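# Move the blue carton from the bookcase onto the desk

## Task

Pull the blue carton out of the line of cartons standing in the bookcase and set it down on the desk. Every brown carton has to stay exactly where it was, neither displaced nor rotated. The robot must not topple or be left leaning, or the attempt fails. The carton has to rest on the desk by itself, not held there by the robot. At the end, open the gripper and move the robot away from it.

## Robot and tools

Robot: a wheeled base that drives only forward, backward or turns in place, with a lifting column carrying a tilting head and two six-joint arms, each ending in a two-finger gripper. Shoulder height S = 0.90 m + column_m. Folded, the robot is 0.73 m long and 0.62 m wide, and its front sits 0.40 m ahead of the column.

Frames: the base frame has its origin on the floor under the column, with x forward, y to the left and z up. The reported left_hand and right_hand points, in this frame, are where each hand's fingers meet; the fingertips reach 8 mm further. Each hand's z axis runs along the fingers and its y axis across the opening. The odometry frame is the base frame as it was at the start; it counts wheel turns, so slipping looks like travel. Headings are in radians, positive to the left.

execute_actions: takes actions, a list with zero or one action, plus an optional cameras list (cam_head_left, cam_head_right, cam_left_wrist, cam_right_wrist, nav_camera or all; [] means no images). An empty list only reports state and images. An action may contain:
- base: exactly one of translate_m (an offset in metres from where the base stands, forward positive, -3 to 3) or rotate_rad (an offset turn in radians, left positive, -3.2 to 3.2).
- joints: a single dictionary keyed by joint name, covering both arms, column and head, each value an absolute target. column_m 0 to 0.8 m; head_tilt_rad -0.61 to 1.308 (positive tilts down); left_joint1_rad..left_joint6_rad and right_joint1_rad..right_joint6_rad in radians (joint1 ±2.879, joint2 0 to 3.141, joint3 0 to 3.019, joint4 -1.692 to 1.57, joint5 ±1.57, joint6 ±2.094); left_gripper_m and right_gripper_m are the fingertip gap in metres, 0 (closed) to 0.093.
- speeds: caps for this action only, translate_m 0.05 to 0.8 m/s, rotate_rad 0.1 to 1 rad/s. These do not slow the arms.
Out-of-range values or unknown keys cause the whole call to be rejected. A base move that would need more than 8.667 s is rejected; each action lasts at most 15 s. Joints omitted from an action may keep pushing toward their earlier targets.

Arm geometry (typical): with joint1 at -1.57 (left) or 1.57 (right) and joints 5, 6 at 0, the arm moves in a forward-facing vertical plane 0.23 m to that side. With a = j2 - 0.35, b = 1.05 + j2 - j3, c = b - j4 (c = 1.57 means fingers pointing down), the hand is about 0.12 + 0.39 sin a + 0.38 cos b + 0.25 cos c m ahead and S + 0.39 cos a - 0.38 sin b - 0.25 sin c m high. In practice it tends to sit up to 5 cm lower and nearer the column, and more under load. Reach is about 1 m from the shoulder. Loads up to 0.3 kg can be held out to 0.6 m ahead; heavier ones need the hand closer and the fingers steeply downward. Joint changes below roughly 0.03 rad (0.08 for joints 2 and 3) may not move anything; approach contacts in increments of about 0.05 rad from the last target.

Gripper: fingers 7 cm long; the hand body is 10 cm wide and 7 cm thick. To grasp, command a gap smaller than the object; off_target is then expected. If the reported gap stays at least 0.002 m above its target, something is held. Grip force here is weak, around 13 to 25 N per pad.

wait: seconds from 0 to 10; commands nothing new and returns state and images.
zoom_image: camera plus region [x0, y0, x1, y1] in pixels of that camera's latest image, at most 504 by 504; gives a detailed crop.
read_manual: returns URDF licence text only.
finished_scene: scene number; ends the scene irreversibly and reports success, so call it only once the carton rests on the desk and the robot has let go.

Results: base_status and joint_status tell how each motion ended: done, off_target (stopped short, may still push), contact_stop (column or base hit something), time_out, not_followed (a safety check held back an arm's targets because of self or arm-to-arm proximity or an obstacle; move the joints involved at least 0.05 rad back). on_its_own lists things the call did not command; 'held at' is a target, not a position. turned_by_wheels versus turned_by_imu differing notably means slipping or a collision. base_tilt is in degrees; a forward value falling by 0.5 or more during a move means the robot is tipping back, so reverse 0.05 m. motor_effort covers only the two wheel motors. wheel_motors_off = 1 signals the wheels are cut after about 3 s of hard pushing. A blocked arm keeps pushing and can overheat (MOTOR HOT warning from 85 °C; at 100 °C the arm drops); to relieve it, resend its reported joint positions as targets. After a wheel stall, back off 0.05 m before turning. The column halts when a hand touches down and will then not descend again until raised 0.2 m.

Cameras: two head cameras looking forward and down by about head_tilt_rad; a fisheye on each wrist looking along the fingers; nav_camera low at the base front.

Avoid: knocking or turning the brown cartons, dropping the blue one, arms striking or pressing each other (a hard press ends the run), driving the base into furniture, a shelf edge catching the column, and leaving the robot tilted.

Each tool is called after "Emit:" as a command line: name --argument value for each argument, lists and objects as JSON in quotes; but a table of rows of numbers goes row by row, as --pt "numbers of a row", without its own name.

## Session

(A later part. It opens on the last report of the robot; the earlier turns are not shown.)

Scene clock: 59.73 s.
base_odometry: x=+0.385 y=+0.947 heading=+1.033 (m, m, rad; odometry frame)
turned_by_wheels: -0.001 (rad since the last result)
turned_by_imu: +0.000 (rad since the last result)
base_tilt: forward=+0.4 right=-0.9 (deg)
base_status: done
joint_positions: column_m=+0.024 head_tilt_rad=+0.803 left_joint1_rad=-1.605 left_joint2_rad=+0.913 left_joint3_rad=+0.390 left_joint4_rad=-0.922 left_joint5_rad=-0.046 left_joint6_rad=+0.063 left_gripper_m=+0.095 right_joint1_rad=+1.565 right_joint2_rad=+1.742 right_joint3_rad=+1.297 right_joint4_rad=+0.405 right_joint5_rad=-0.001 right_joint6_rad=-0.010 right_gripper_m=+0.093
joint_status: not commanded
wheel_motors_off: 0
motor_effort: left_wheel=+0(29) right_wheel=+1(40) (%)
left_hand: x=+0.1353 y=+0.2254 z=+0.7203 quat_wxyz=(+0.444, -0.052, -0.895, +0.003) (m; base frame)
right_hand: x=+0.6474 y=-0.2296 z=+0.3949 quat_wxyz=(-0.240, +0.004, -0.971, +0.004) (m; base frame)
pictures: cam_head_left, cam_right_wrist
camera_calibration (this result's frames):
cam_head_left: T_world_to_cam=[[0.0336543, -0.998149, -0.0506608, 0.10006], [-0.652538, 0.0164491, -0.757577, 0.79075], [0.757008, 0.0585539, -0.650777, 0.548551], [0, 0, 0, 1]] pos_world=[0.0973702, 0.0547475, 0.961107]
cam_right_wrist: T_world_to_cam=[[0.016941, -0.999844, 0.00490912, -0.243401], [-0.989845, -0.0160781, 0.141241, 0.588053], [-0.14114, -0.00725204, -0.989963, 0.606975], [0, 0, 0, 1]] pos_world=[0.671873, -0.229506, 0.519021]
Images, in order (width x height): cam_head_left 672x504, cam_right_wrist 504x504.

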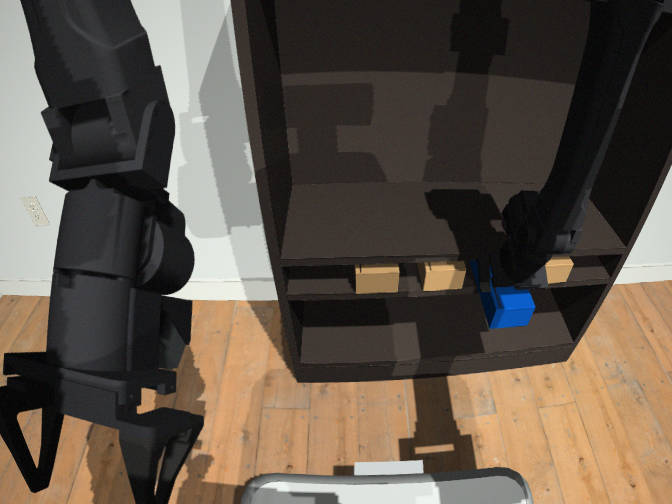

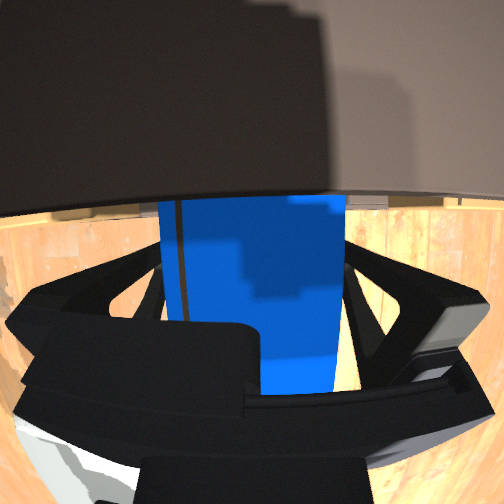

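Emit:
execute_actions --actions '[{"joints":{"right_gripper_m":0.0}}]' --cameras '[]'

Emit:
execute_actions --actions '[{"base":{"translate_m":-0.25},"joints":{"column_m":0.032},"speeds":{"translate_m":0.07}}]' --cameras '["cam_right_wrist","cam_head_left","cam_left_wrist"]'

Emit:
execute_actions --actions '[{"base":{"translate_m":-0.4},"joints":{"column_m":0.5,"head_tilt_rad":0.5},"speeds":{"translate_m":0.2}}]' --cameras '["cam_right_wrist","cam_left_wrist"]'

Scene clock: 64.07 s.
base_odometry: x=+0.385 y=+0.947 heading=+1.032 (m, m, rad; odometry frame)
turned_by_wheels: +0.000 (rad since the last result)
turned_by_imu: +0.001 (rad since the last result)
base_tilt: forward=+0.4 right=-0.8 (deg)
base_status: not commanded
joint_positions: column_m=+0.024 head_tilt_rad=+0.803 left_joint1_rad=-1.605 left_joint2_rad=+0.913 left_joint3_rad=+0.390 left_joint4_rad=-0.922 left_joint5_rad=-0.046 left_joint6_rad=+0.063 left_gripper_m=+0.095 right_joint1_rad=+1.565 right_joint2_rad=+1.742 right_joint3_rad=+1.297 right_joint4_rad=+0.405 right_joint5_rad=+0.000 right_joint6_rad=-0.010 right_gripper_m=+0.085
joint_status: right_gripper_m off_target (ended at +0.085, target +0.000)
wheel_motors_off: 0
motor_effort: left_wheel=-1(1) right_wheel=+2(2) (%)
left_hand: x=+0.1353 y=+0.2254 z=+0.7203 quat_wxyz=(+0.444, -0.052, -0.895, +0.003) (m; base frame)
right_hand: x=+0.6474 y=-0.2297 z=+0.3949 quat_wxyz=(-0.240, +0.004, -0.971, +0.004) (m; base frame)
pictures: none
No camera images: the call's "cameras" was empty. Leave "cameras" out to get every camera's image.

Scene clock: 68.33 s.
base_odometry: x=+0.257 y=+0.733 heading=+1.033 (m, m, rad; odometry frame)
turned_by_wheels: +0.001 (rad since the last result)
turned_by_imu: +0.001 (rad since the last result)
base_tilt: forward=+0.4 right=-0.9 (deg)
base_status: done
joint_positions: column_m=+0.032 head_tilt_rad=+0.803 left_joint1_rad=-1.605 left_joint2_rad=+0.913 left_joint3_rad=+0.389 left_joint4_rad=-0.922 left_joint5_rad=-0.046 left_joint6_rad=+0.063 left_gripper_m=+0.095 right_joint1_rad=+1.565 right_joint2_rad=+1.742 right_joint3_rad=+1.295 right_joint4_rad=+0.405 right_joint5_rad=+0.000 right_joint6_rad=-0.010 right_gripper_m=+0.085
joint_status: all done
wheel_motors_off: 0
motor_effort: left_wheel=+0(31) right_wheel=-1(30) (%)
left_hand: x=+0.1349 y=+0.2254 z=+0.7284 quat_wxyz=(+0.444, -0.052, -0.894, +0.003) (m; base frame)
right_hand: x=+0.6460 y=-0.2297 z=+0.4025 quat_wxyz=(-0.239, +0.004, -0.971, +0.004) (m; base frame)
pictures: cam_head_left, cam_left_wrist, cam_right_wrist
camera_calibration (this result's frames):
cam_head_left: T_world_to_cam=[[0.0336527, -0.998149, -0.0506618, 0.10046], [-0.652562, 0.0164491, -0.757556, 0.796696], [0.756987, 0.0585539, -0.650801, 0.5537], [0, 0, 0, 1]] pos_world=[0.0973686, 0.0547475, 0.96898]
cam_left_wrist: T_world_to_cam=[[-0.0875102, -0.995229, 0.043136, 0.205091], [-0.0300243, 0.0459175, 0.998494, -0.730433], [-0.995711, 0.0860833, -0.0338993, 0.263569], [0, 0, 0, 1]] pos_world=[0.258455, 0.214963, 0.729421]
cam_right_wrist: T_world_to_cam=[[0.016764, -0.999846, 0.00520172, -0.243481], [-0.989522, -0.0158443, 0.143512, 0.584561], [-0.143407, -0.00755305, -0.989635, 0.615514], [0, 0, 0, 1]] pos_world=[0.670787, -0.229533, 0.526509]
Images, in order (width x height): cam_head_left 672x504, cam_left_wrist 504x504, cam_right_wrist 504x504.

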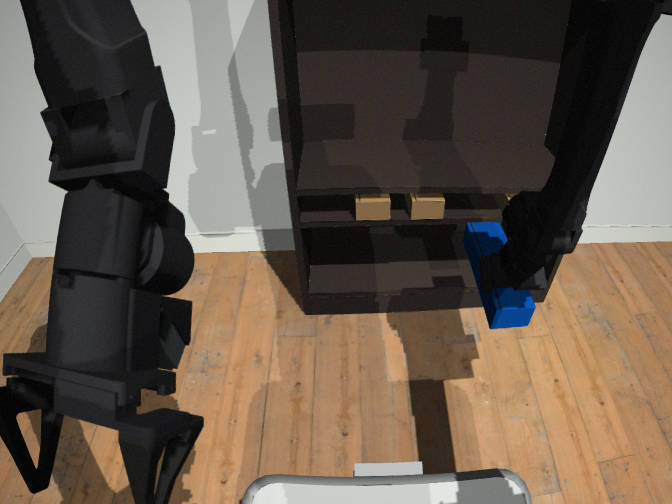

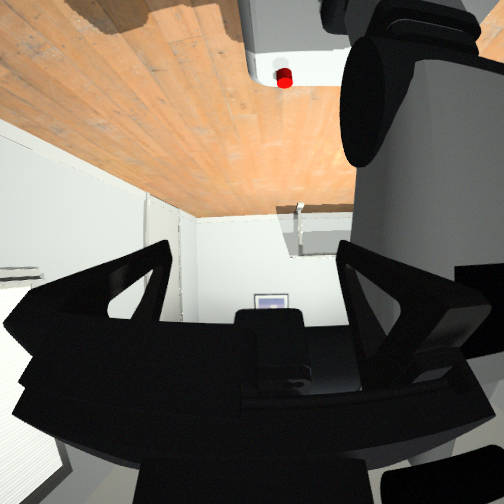

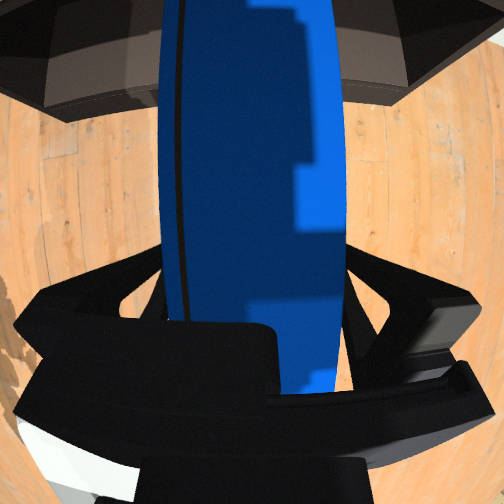

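Scene clock: 75.00 s.
base_odometry: x=+0.052 y=+0.389 heading=+1.033 (m, m, rad; odometry frame)
turned_by_wheels: -0.001 (rad since the last result)
turned_by_imu: +0.000 (rad since the last result)
base_tilt: forward=+0.5 right=-0.9 (deg)
base_status: done
joint_positions: column_m=+0.500 head_tilt_rad=+0.518 left_joint1_rad=-1.605 left_joint2_rad=+0.913 left_joint3_rad=+0.389 left_joint4_rad=-0.922 left_joint5_rad=-0.046 left_joint6_rad=+0.063 left_gripper_m=+0.095 right_joint1_rad=+1.565 right_joint2_rad=+1.742 right_joint3_rad=+1.294 right_joint4_rad=+0.405 right_joint5_rad=+0.000 right_joint6_rad=-0.010 right_gripper_m=+0.085
joint_status: all done
wheel_motors_off: 0
motor_effort: left_wheel=-1(25) right_wheel=+1(58) (%)
left_hand: x=+0.1347 y=+0.2254 z=+1.1964 quat_wxyz=(+0.444, -0.052, -0.894, +0.003) (m; base frame)
right_hand: x=+0.6458 y=-0.2297 z=+0.8704 quat_wxyz=(-0.239, +0.004, -0.971, +0.004) (m; base frame)
pictures: cam_left_wrist, cam_right_wrist
camera_calibration (this result's frames):
cam_left_wrist: T_world_to_cam=[[-0.0875049, -0.995229, 0.0431629, 0.184855], [-0.0296431, 0.0459114, 0.998506, -1.19786], [-0.995723, 0.0860947, -0.0335191, 0.278778], [0, 0, 0, 1]] pos_world=[0.258253, 0.214968, 1.19744]
cam_right_wrist: T_world_to_cam=[[0.0167641, -0.999846, 0.00519423, -0.245905], [-0.989467, -0.0158426, 0.143889, 0.516818], [-0.143785, -0.00755169, -0.98958, 1.07876], [0, 0, 0, 1]] pos_world=[0.670606, -0.229533, 0.994436]
Images, in order (width x height): cam_left_wrist 504x504, cam_right_wrist 504x504.

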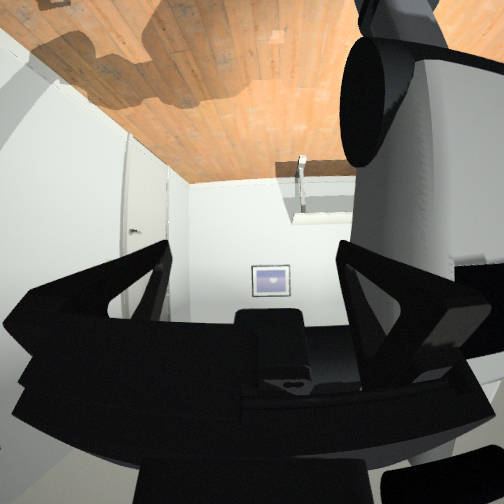

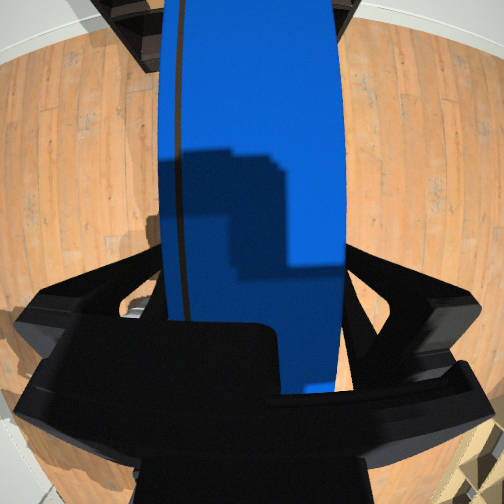

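Emit:
execute_actions --actions '[{"base":{"rotate_rad":-2.85},"speeds":{"rotate_rad":0.6}}]' --cameras '["cam_head_left","nav_camera"]'

Scene clock: 82.37 s.
base_odometry: x=+0.052 y=+0.389 heading=-1.817 (m, m, rad; odometry frame)
turned_by_wheels: -2.850 (rad since the last result)
turned_by_imu: -2.850 (rad since the last result)
base_tilt: forward=+0.5 right=-0.9 (deg)
base_status: done
joint_positions: column_m=+0.500 head_tilt_rad=+0.518 left_joint1_rad=-1.605 left_joint2_rad=+0.913 left_joint3_rad=+0.389 left_joint4_rad=-0.922 left_joint5_rad=-0.046 left_joint6_rad=+0.063 left_gripper_m=+0.095 right_joint1_rad=+1.568 right_joint2_rad=+1.742 right_joint3_rad=+1.294 right_joint4_rad=+0.405 right_joint5_rad=+0.000 right_joint6_rad=-0.010 right_gripper_m=+0.085
joint_status: not commanded
wheel_motors_off: 0
motor_effort: left_wheel=+1(32) right_wheel=+0(37) (%)
left_hand: x=+0.1347 y=+0.2254 z=+1.1964 quat_wxyz=(+0.444, -0.052, -0.894, +0.003) (m; base frame)
right_hand: x=+0.6458 y=-0.2274 z=+0.8704 quat_wxyz=(-0.239, +0.004, -0.971, +0.002) (m; base frame)
pictures: cam_head_left, nav_camera
camera_calibration (this result's frames):
cam_head_left: T_world_to_cam=[[0.0465325, -0.998149, -0.0391645, 0.106441], [-0.413402, 0.0164491, -0.9104, 1.36638], [0.909359, 0.0585539, -0.411872, 0.495623], [0, 0, 0, 1]] pos_world=[0.109213, 0.0547475, 1.45225]
Images, in order (width x height): cam_head_left 672x504, nav_camera 672x504.

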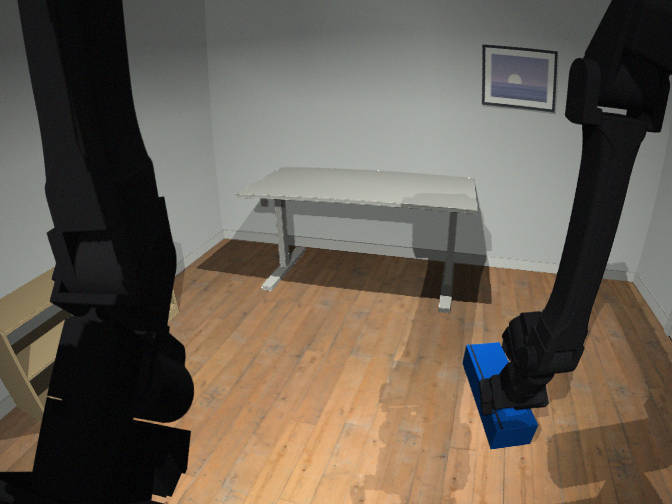

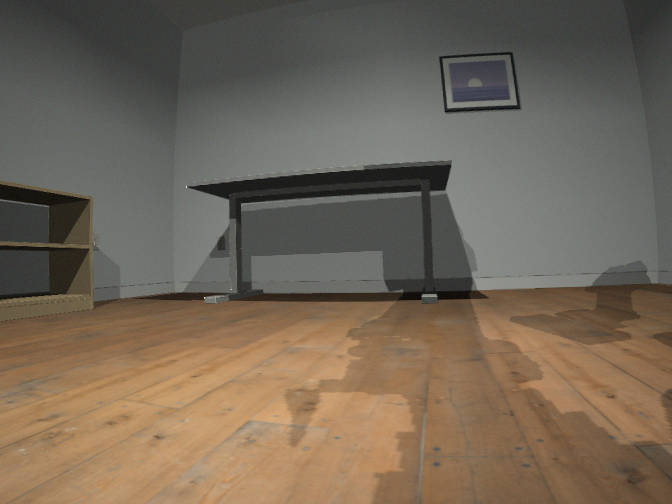

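Emit:
execute_actions --actions '[{"base":{"translate_m":1.9},"joints":{"head_tilt_rad":0.8,"column_m":0.47},"speeds":{"translate_m":0.5}}]' --cameras '["cam_head_left","cam_head_right","cam_right_wrist","nav_camera"]'

Scene clock: 90.67 s.
base_odometry: x=-0.411 y=-1.454 heading=-1.817 (m, m, rad; odometry frame)
turned_by_wheels: -0.001 (rad since the last result)
turned_by_imu: +0.003 (rad since the last result)
base_tilt: forward=+0.4 right=-1.1 (deg)
base_status: done
joint_positions: column_m=+0.470 head_tilt_rad=+0.802 left_joint1_rad=-1.605 left_joint2_rad=+0.912 left_joint3_rad=+0.391 left_joint4_rad=-0.922 left_joint5_rad=-0.046 left_joint6_rad=+0.063 left_gripper_m=+0.095 right_joint1_rad=+1.568 right_joint2_rad=+1.742 right_joint3_rad=+1.296 right_joint4_rad=+0.405 right_joint5_rad=+0.000 right_joint6_rad=-0.010 right_gripper_m=+0.085
joint_status: all done
wheel_motors_off: 0
motor_effort: left_wheel=-1(37) right_wheel=+2(50) (%)
left_hand: x=+0.1356 y=+0.2254 z=+1.1662 quat_wxyz=(+0.444, -0.052, -0.895, +0.003) (m; base frame)
right_hand: x=+0.6467 y=-0.2274 z=+0.8407 quat_wxyz=(-0.239, +0.004, -0.971, +0.002) (m; base frame)
pictures: cam_head_left, cam_head_right, cam_right_wrist, nav_camera
camera_calibration (this result's frames):
cam_head_left: T_world_to_cam=[[0.0336646, -0.998149, -0.050654, 0.122642], [-0.652385, 0.0164491, -0.757709, 1.12879], [0.75714, 0.0585539, -0.650624, 0.838549], [0, 0, 0, 1]] pos_world=[0.0973801, 0.0547475, 1.40709]
cam_head_right: T_world_to_cam=[[0.0349998, -0.998763, -0.0353192, -0.0134386], [-0.643143, 0.00454085, -0.765732, 1.14218], [0.764946, 0.0495158, -0.642189, 0.827865], [0, 0, 0, 1]] pos_world=[0.101787, -0.0596009, 1.40578]
cam_right_wrist: T_world_to_cam=[[0.0182894, -0.999829, 0.00258168, -0.242285], [-0.98966, -0.0177358, 0.142335, 0.523035], [-0.142265, -0.0051582, -0.989815, 1.0493], [0, 0, 0, 1]] pos_world=[0.671336, -0.227554, 0.96479]
Images, in order (width x height): cam_head_left 672x504, cam_head_right 672x504, cam_right_wrist 504x504, nav_camera 672x504.

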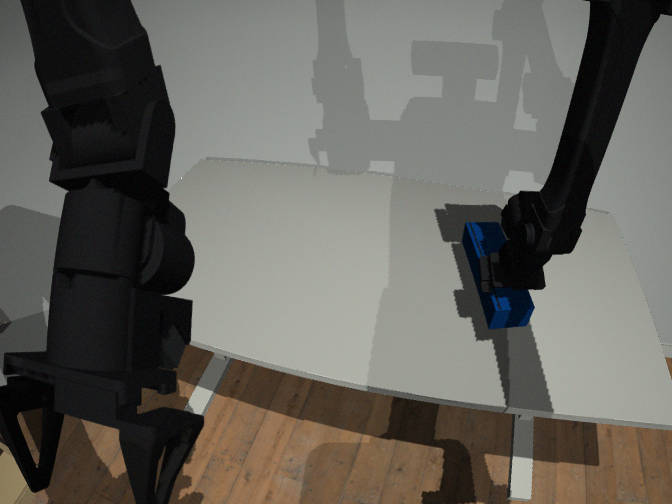

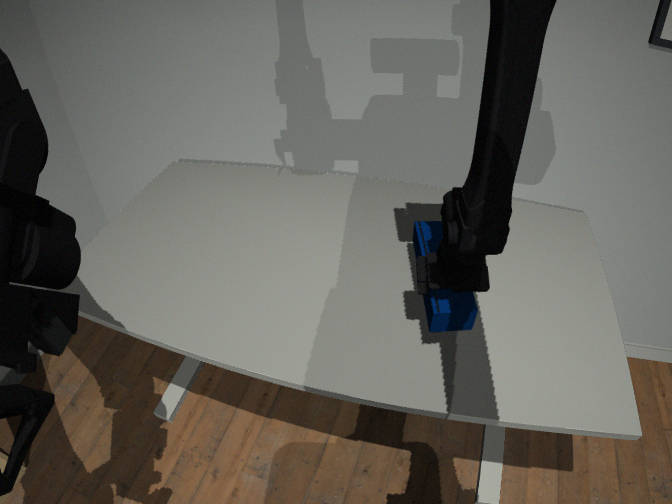

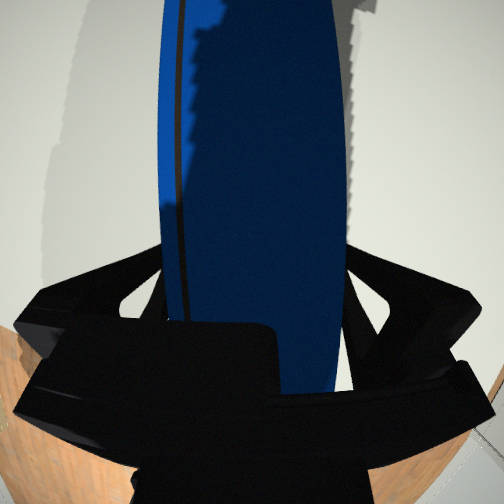

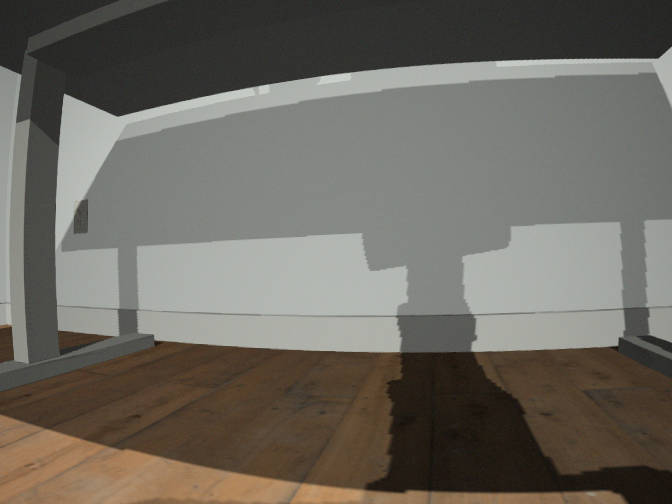

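The carton is fully over the desk and close to the top, so I'll lower it in small steps.

Emit:
execute_actions --actions '[{"joints":{"column_m":0.45}}]' --cameras '[]'

Emit:
execute_actions --actions '[{"joints":{"column_m":0.43}}]' --cameras '["cam_head_left"]'

Scene clock: 93.57 s.
base_odometry: x=-0.411 y=-1.454 heading=-1.817 (m, m, rad; odometry frame)
turned_by_wheels: +0.000 (rad since the last result)
turned_by_imu: +0.000 (rad since the last result)
base_tilt: forward=+0.3 right=-0.8 (deg)
base_status: not commanded
joint_positions: column_m=+0.450 head_tilt_rad=+0.802 left_joint1_rad=-1.605 left_joint2_rad=+0.912 left_joint3_rad=+0.391 left_joint4_rad=-0.922 left_joint5_rad=-0.046 left_joint6_rad=+0.063 left_gripper_m=+0.095 right_joint1_rad=+1.568 right_joint2_rad=+1.742 right_joint3_rad=+1.296 right_joint4_rad=+0.405 right_joint5_rad=+0.000 right_joint6_rad=-0.010 right_gripper_m=+0.085
joint_status: all done
wheel_motors_off: 0
motor_effort: left_wheel=+0(1) right_wheel=+2(2) (%)
left_hand: x=+0.1356 y=+0.2254 z=+1.1462 quat_wxyz=(+0.444, -0.052, -0.895, +0.003) (m; base frame)
right_hand: x=+0.6467 y=-0.2274 z=+0.8207 quat_wxyz=(-0.239, +0.004, -0.971, +0.002) (m; base frame)
pictures: none
No camera images: the call's "cameras" was empty. Leave "cameras" out to get every camera's image.

Scene clock: 94.43 s.
base_odometry: x=-0.411 y=-1.454 heading=-1.817 (m, m, rad; odometry frame)
turned_by_wheels: +0.000 (rad since the last result)
turned_by_imu: +0.000 (rad since the last result)
base_tilt: forward=+0.4 right=-0.8 (deg)
base_status: not commanded
joint_positions: column_m=+0.430 head_tilt_rad=+0.802 left_joint1_rad=-1.605 left_joint2_rad=+0.912 left_joint3_rad=+0.391 left_joint4_rad=-0.922 left_joint5_rad=-0.046 left_joint6_rad=+0.063 left_gripper_m=+0.095 right_joint1_rad=+1.568 right_joint2_rad=+1.742 right_joint3_rad=+1.296 right_joint4_rad=+0.405 right_joint5_rad=+0.000 right_joint6_rad=-0.010 right_gripper_m=+0.085
joint_status: all done
wheel_motors_off: 0
motor_effort: left_wheel=-1(2) right_wheel=+2(3) (%)
left_hand: x=+0.1356 y=+0.2254 z=+1.1262 quat_wxyz=(+0.444, -0.052, -0.895, +0.003) (m; base frame)
right_hand: x=+0.6467 y=-0.2274 z=+0.8007 quat_wxyz=(-0.239, +0.004, -0.971, +0.002) (m; base frame)
pictures: cam_head_left
camera_calibration (this result's frames):
cam_head_left: T_world_to_cam=[[0.0336646, -0.998149, -0.050654, 0.120616], [-0.652385, 0.0164491, -0.757709, 1.09848], [0.75714, 0.0585539, -0.650624, 0.81252], [0, 0, 0, 1]] pos_world=[0.0973801, 0.0547475, 1.36708]
Images, in order (width x height): cam_head_left 672x504.

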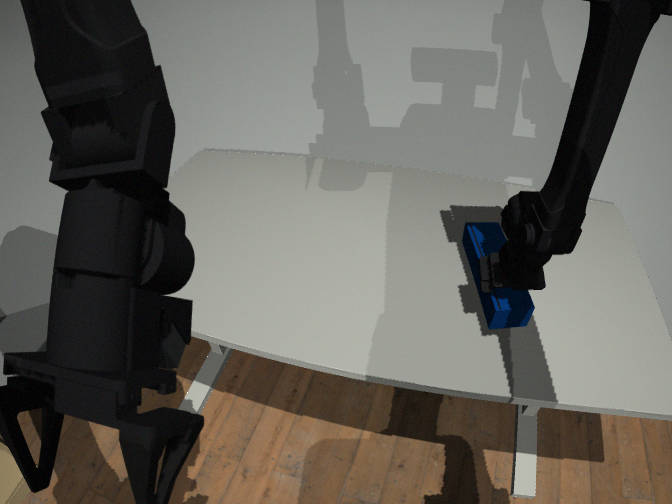

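Emit:
execute_actions --actions '[{"joints":{"column_m":0.41}}]' --cameras '["cam_head_left","cam_right_wrist"]'

Scene clock: 96.97 s.
base_odometry: x=-0.411 y=-1.454 heading=-1.817 (m, m, rad; odometry frame)
turned_by_wheels: +0.000 (rad since the last result)
turned_by_imu: +0.000 (rad since the last result)
base_tilt: forward=+0.4 right=-1.0 (deg)
base_status: not commanded
joint_positions: column_m=+0.410 head_tilt_rad=+0.802 left_joint1_rad=-1.605 left_joint2_rad=+0.912 left_joint3_rad=+0.391 left_joint4_rad=-0.922 left_joint5_rad=-0.046 left_joint6_rad=+0.063 left_gripper_m=+0.095 right_joint1_rad=+1.568 right_joint2_rad=+1.742 right_joint3_rad=+1.296 right_joint4_rad=+0.405 right_joint5_rad=+0.000 right_joint6_rad=-0.010 right_gripper_m=+0.085
joint_status: all done
wheel_motors_off: 0
motor_effort: left_wheel=-1(2) right_wheel=+2(3) (%)
left_hand: x=+0.1356 y=+0.2254 z=+1.1062 quat_wxyz=(+0.444, -0.052, -0.895, +0.003) (m; base frame)
right_hand: x=+0.6467 y=-0.2274 z=+0.7807 quat_wxyz=(-0.239, +0.004, -0.971, +0.002) (m; base frame)
pictures: cam_head_left, cam_right_wrist
camera_calibration (this result's frames):
cam_head_left: T_world_to_cam=[[0.0336646, -0.998149, -0.050654, 0.119603], [-0.652385, 0.0164491, -0.757709, 1.08333], [0.75714, 0.0585539, -0.650624, 0.799508], [0, 0, 0, 1]] pos_world=[0.0973801, 0.0547475, 1.34708]
cam_right_wrist: T_world_to_cam=[[0.0182894, -0.999829, 0.00258168, -0.24213], [-0.98966, -0.0177358, 0.142335, 0.531576], [-0.142265, -0.0051582, -0.989815, 0.989903], [0, 0, 0, 1]] pos_world=[0.671336, -0.227554, 0.904784]
Images, in order (width x height): cam_head_left 672x504, cam_right_wrist 504x504.

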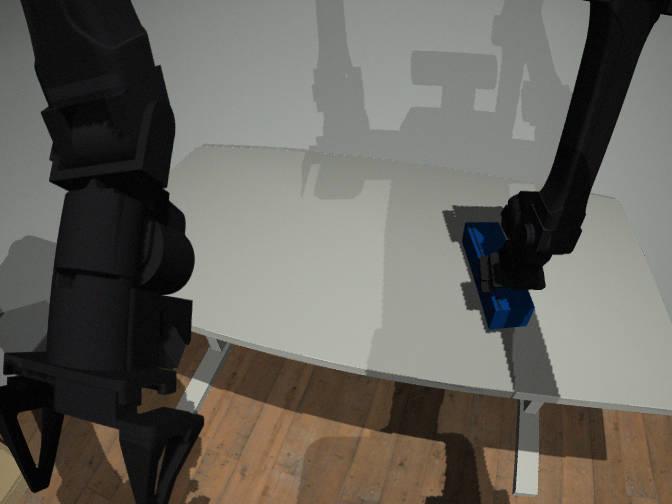

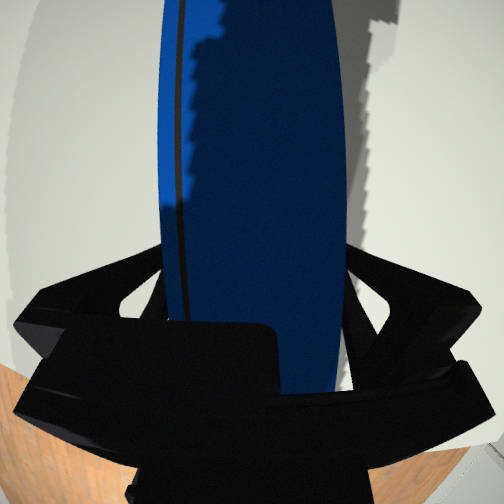

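Emit:
execute_actions --actions '[{"base":{"translate_m":0.04},"joints":{"column_m":0.4}}]' --cameras '[]'

Emit:
execute_actions --actions '[{"joints":{"column_m":0.383}}]' --cameras '["cam_head_left"]'

Scene clock: 101.40 s.
base_odometry: x=-0.421 y=-1.493 heading=-1.818 (m, m, rad; odometry frame)
turned_by_wheels: +0.000 (rad since the last result)
turned_by_imu: +0.000 (rad since the last result)
base_tilt: forward=+0.2 right=-0.9 (deg)
base_status: done
joint_positions: column_m=+0.400 head_tilt_rad=+0.803 left_joint1_rad=-1.605 left_joint2_rad=+0.912 left_joint3_rad=+0.390 left_joint4_rad=-0.922 left_joint5_rad=-0.046 left_joint6_rad=+0.063 left_gripper_m=+0.095 right_joint1_rad=+1.568 right_joint2_rad=+1.742 right_joint3_rad=+1.296 right_joint4_rad=+0.405 right_joint5_rad=+0.000 right_joint6_rad=-0.010 right_gripper_m=+0.085
joint_status: all done
wheel_motors_off: 0
motor_effort: left_wheel=-1(24) right_wheel=+0(36) (%)
left_hand: x=+0.1355 y=+0.2254 z=+1.0963 quat_wxyz=(+0.444, -0.052, -0.895, +0.003) (m; base frame)
right_hand: x=+0.6469 y=-0.2274 z=+0.7708 quat_wxyz=(-0.239, +0.004, -0.971, +0.002) (m; base frame)
pictures: none
No camera images: the call's "cameras" was empty. Leave "cameras" out to get every camera's image.

Scene clock: 102.20 s.
base_odometry: x=-0.421 y=-1.493 heading=-1.818 (m, m, rad; odometry frame)
turned_by_wheels: +0.000 (rad since the last result)
turned_by_imu: +0.000 (rad since the last result)
base_tilt: forward=+0.3 right=-0.9 (deg)
base_status: not commanded
joint_positions: column_m=+0.383 head_tilt_rad=+0.803 left_joint1_rad=-1.605 left_joint2_rad=+0.912 left_joint3_rad=+0.390 left_joint4_rad=-0.922 left_joint5_rad=-0.046 left_joint6_rad=+0.063 left_gripper_m=+0.095 right_joint1_rad=+1.568 right_joint2_rad=+1.733 right_joint3_rad=+1.294 right_joint4_rad=+0.406 right_joint5_rad=-0.001 right_joint6_rad=-0.009 right_gripper_m=+0.085
joint_status: all done
wheel_motors_off: 0
motor_effort: left_wheel=+0(1) right_wheel=+3(3) (%)
left_hand: x=+0.1355 y=+0.2254 z=+1.0794 quat_wxyz=(+0.444, -0.052, -0.895, +0.003) (m; base frame)
right_hand: x=+0.6501 y=-0.2274 z=+0.7579 quat_wxyz=(-0.243, +0.004, -0.970, +0.002) (m; base frame)
pictures: cam_head_left
camera_calibration (this result's frames):
cam_head_left: T_world_to_cam=[[0.033657, -0.998149, -0.050659, 0.118244], [-0.652499, 0.0164491, -0.757611, 1.06276], [0.757042, 0.0585539, -0.650738, 0.782123], [0, 0, 0, 1]] pos_world=[0.0973727, 0.0547475, 1.32011]
Images, in order (width x height): cam_head_left 672x504.

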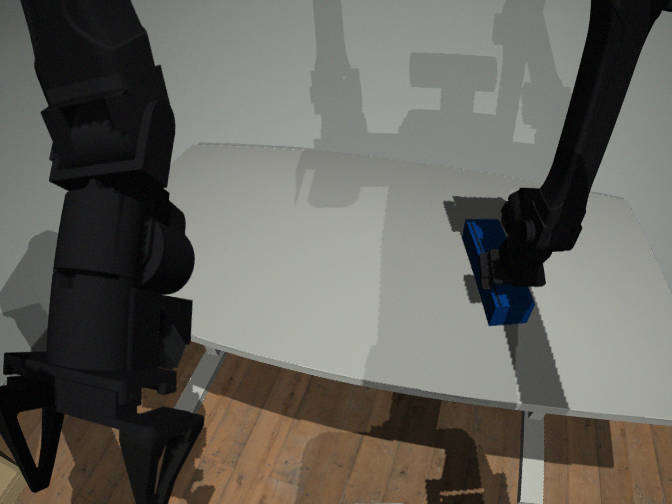

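Emit:
execute_actions --actions '[{"joints":{"right_gripper_m":0.093}}]' --cameras '[]'

Emit:
execute_actions --actions '[{"joints":{"column_m":0.47}}]' --cameras '[]'

Emit:
execute_actions --actions '[{"base":{"translate_m":-0.4}}]' --cameras '["cam_head_left"]'

Emit:
finished_scene --scene 2

Scene clock: 105.43 s.
base_odometry: x=-0.421 y=-1.493 heading=-1.818 (m, m, rad; odometry frame)
turned_by_wheels: +0.000 (rad since the last result)
turned_by_imu: +0.001 (rad since the last result)
base_tilt: forward=+0.2 right=-0.9 (deg)
base_status: not commanded
joint_positions: column_m=+0.383 head_tilt_rad=+0.803 left_joint1_rad=-1.605 left_joint2_rad=+0.912 left_joint3_rad=+0.390 left_joint4_rad=-0.922 left_joint5_rad=-0.046 left_joint6_rad=+0.063 left_gripper_m=+0.095 right_joint1_rad=+1.568 right_joint2_rad=+1.734 right_joint3_rad=+1.295 right_joint4_rad=+0.406 right_joint5_rad=-0.001 right_joint6_rad=-0.009 right_gripper_m=+0.093
joint_status: all done
wheel_motors_off: 0
motor_effort: left_wheel=+0(2) right_wheel=+1(4) (%)
left_hand: x=+0.1355 y=+0.2254 z=+1.0794 quat_wxyz=(+0.444, -0.052, -0.895, +0.003) (m; base frame)
right_hand: x=+0.6506 y=-0.2274 z=+0.7579 quat_wxyz=(-0.243, +0.004, -0.970, +0.002) (m; base frame)
pictures: none
No camera images: the call's "cameras" was empty. Leave "cameras" out to get every camera's image.

Scene clock: 107.17 s.
base_odometry: x=-0.421 y=-1.493 heading=-1.818 (m, m, rad; odometry frame)
turned_by_wheels: +0.000 (rad since the last result)
turned_by_imu: +0.000 (rad since the last result)
base_tilt: forward=+0.3 right=-0.8 (deg)
base_status: not commanded
joint_positions: column_m=+0.470 head_tilt_rad=+0.803 left_joint1_rad=-1.605 left_joint2_rad=+0.912 left_joint3_rad=+0.390 left_joint4_rad=-0.922 left_joint5_rad=-0.046 left_joint6_rad=+0.063 left_gripper_m=+0.095 right_joint1_rad=+1.568 right_joint2_rad=+1.734 right_joint3_rad=+1.295 right_joint4_rad=+0.406 right_joint5_rad=-0.001 right_joint6_rad=-0.009 right_gripper_m=+0.093
joint_status: all done
wheel_motors_off: 0
motor_effort: left_wheel=-1(1) right_wheel=+2(3) (%)
left_hand: x=+0.1355 y=+0.2254 z=+1.1662 quat_wxyz=(+0.444, -0.052, -0.895, +0.003) (m; base frame)
right_hand: x=+0.6506 y=-0.2274 z=+0.8447 quat_wxyz=(-0.243, +0.004, -0.970, +0.002) (m; base frame)
pictures: none
No camera images: the call's "cameras" was empty. Leave "cameras" out to get every camera's image.

Scene clock: 109.43 s.
base_odometry: x=-0.323 y=-1.105 heading=-1.819 (m, m, rad; odometry frame)
turned_by_wheels: -0.001 (rad since the last result)
turned_by_imu: -0.001 (rad since the last result)
base_tilt: forward=+0.5 right=-1.0 (deg)
base_status: done
joint_positions: column_m=+0.470 head_tilt_rad=+0.803 left_joint1_rad=-1.605 left_joint2_rad=+0.911 left_joint3_rad=+0.387 left_joint4_rad=-0.922 left_joint5_rad=-0.046 left_joint6_rad=+0.063 left_gripper_m=+0.095 right_joint1_rad=+1.568 right_joint2_rad=+1.735 right_joint3_rad=+1.294 right_joint4_rad=+0.406 right_joint5_rad=-0.001 right_joint6_rad=-0.009 right_gripper_m=+0.093
joint_status: not commanded
wheel_motors_off: 0
motor_effort: left_wheel=+1(31) right_wheel=+0(50) (%)
left_hand: x=+0.1342 y=+0.2254 z=+1.1668 quat_wxyz=(+0.444, -0.052, -0.894, +0.003) (m; base frame)
right_hand: x=+0.6495 y=-0.2274 z=+0.8440 quat_wxyz=(-0.242, +0.004, -0.970, +0.002) (m; base frame)
pictures: cam_head_left
camera_calibration (this result's frames):
cam_head_left: T_world_to_cam=[[0.0336421, -0.998149, -0.0506689, 0.12266], [-0.652721, 0.0164491, -0.75742, 1.12831], [0.756851, 0.0585539, -0.650959, 0.838985], [0, 0, 0, 1]] pos_world=[0.0973584, 0.0547475, 1.40696]
Images, in order (width x height): cam_head_left 672x504.

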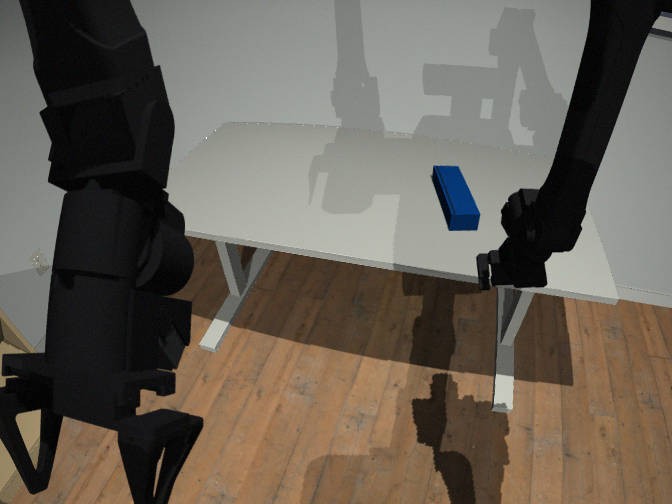

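The scene is finished: the task was done.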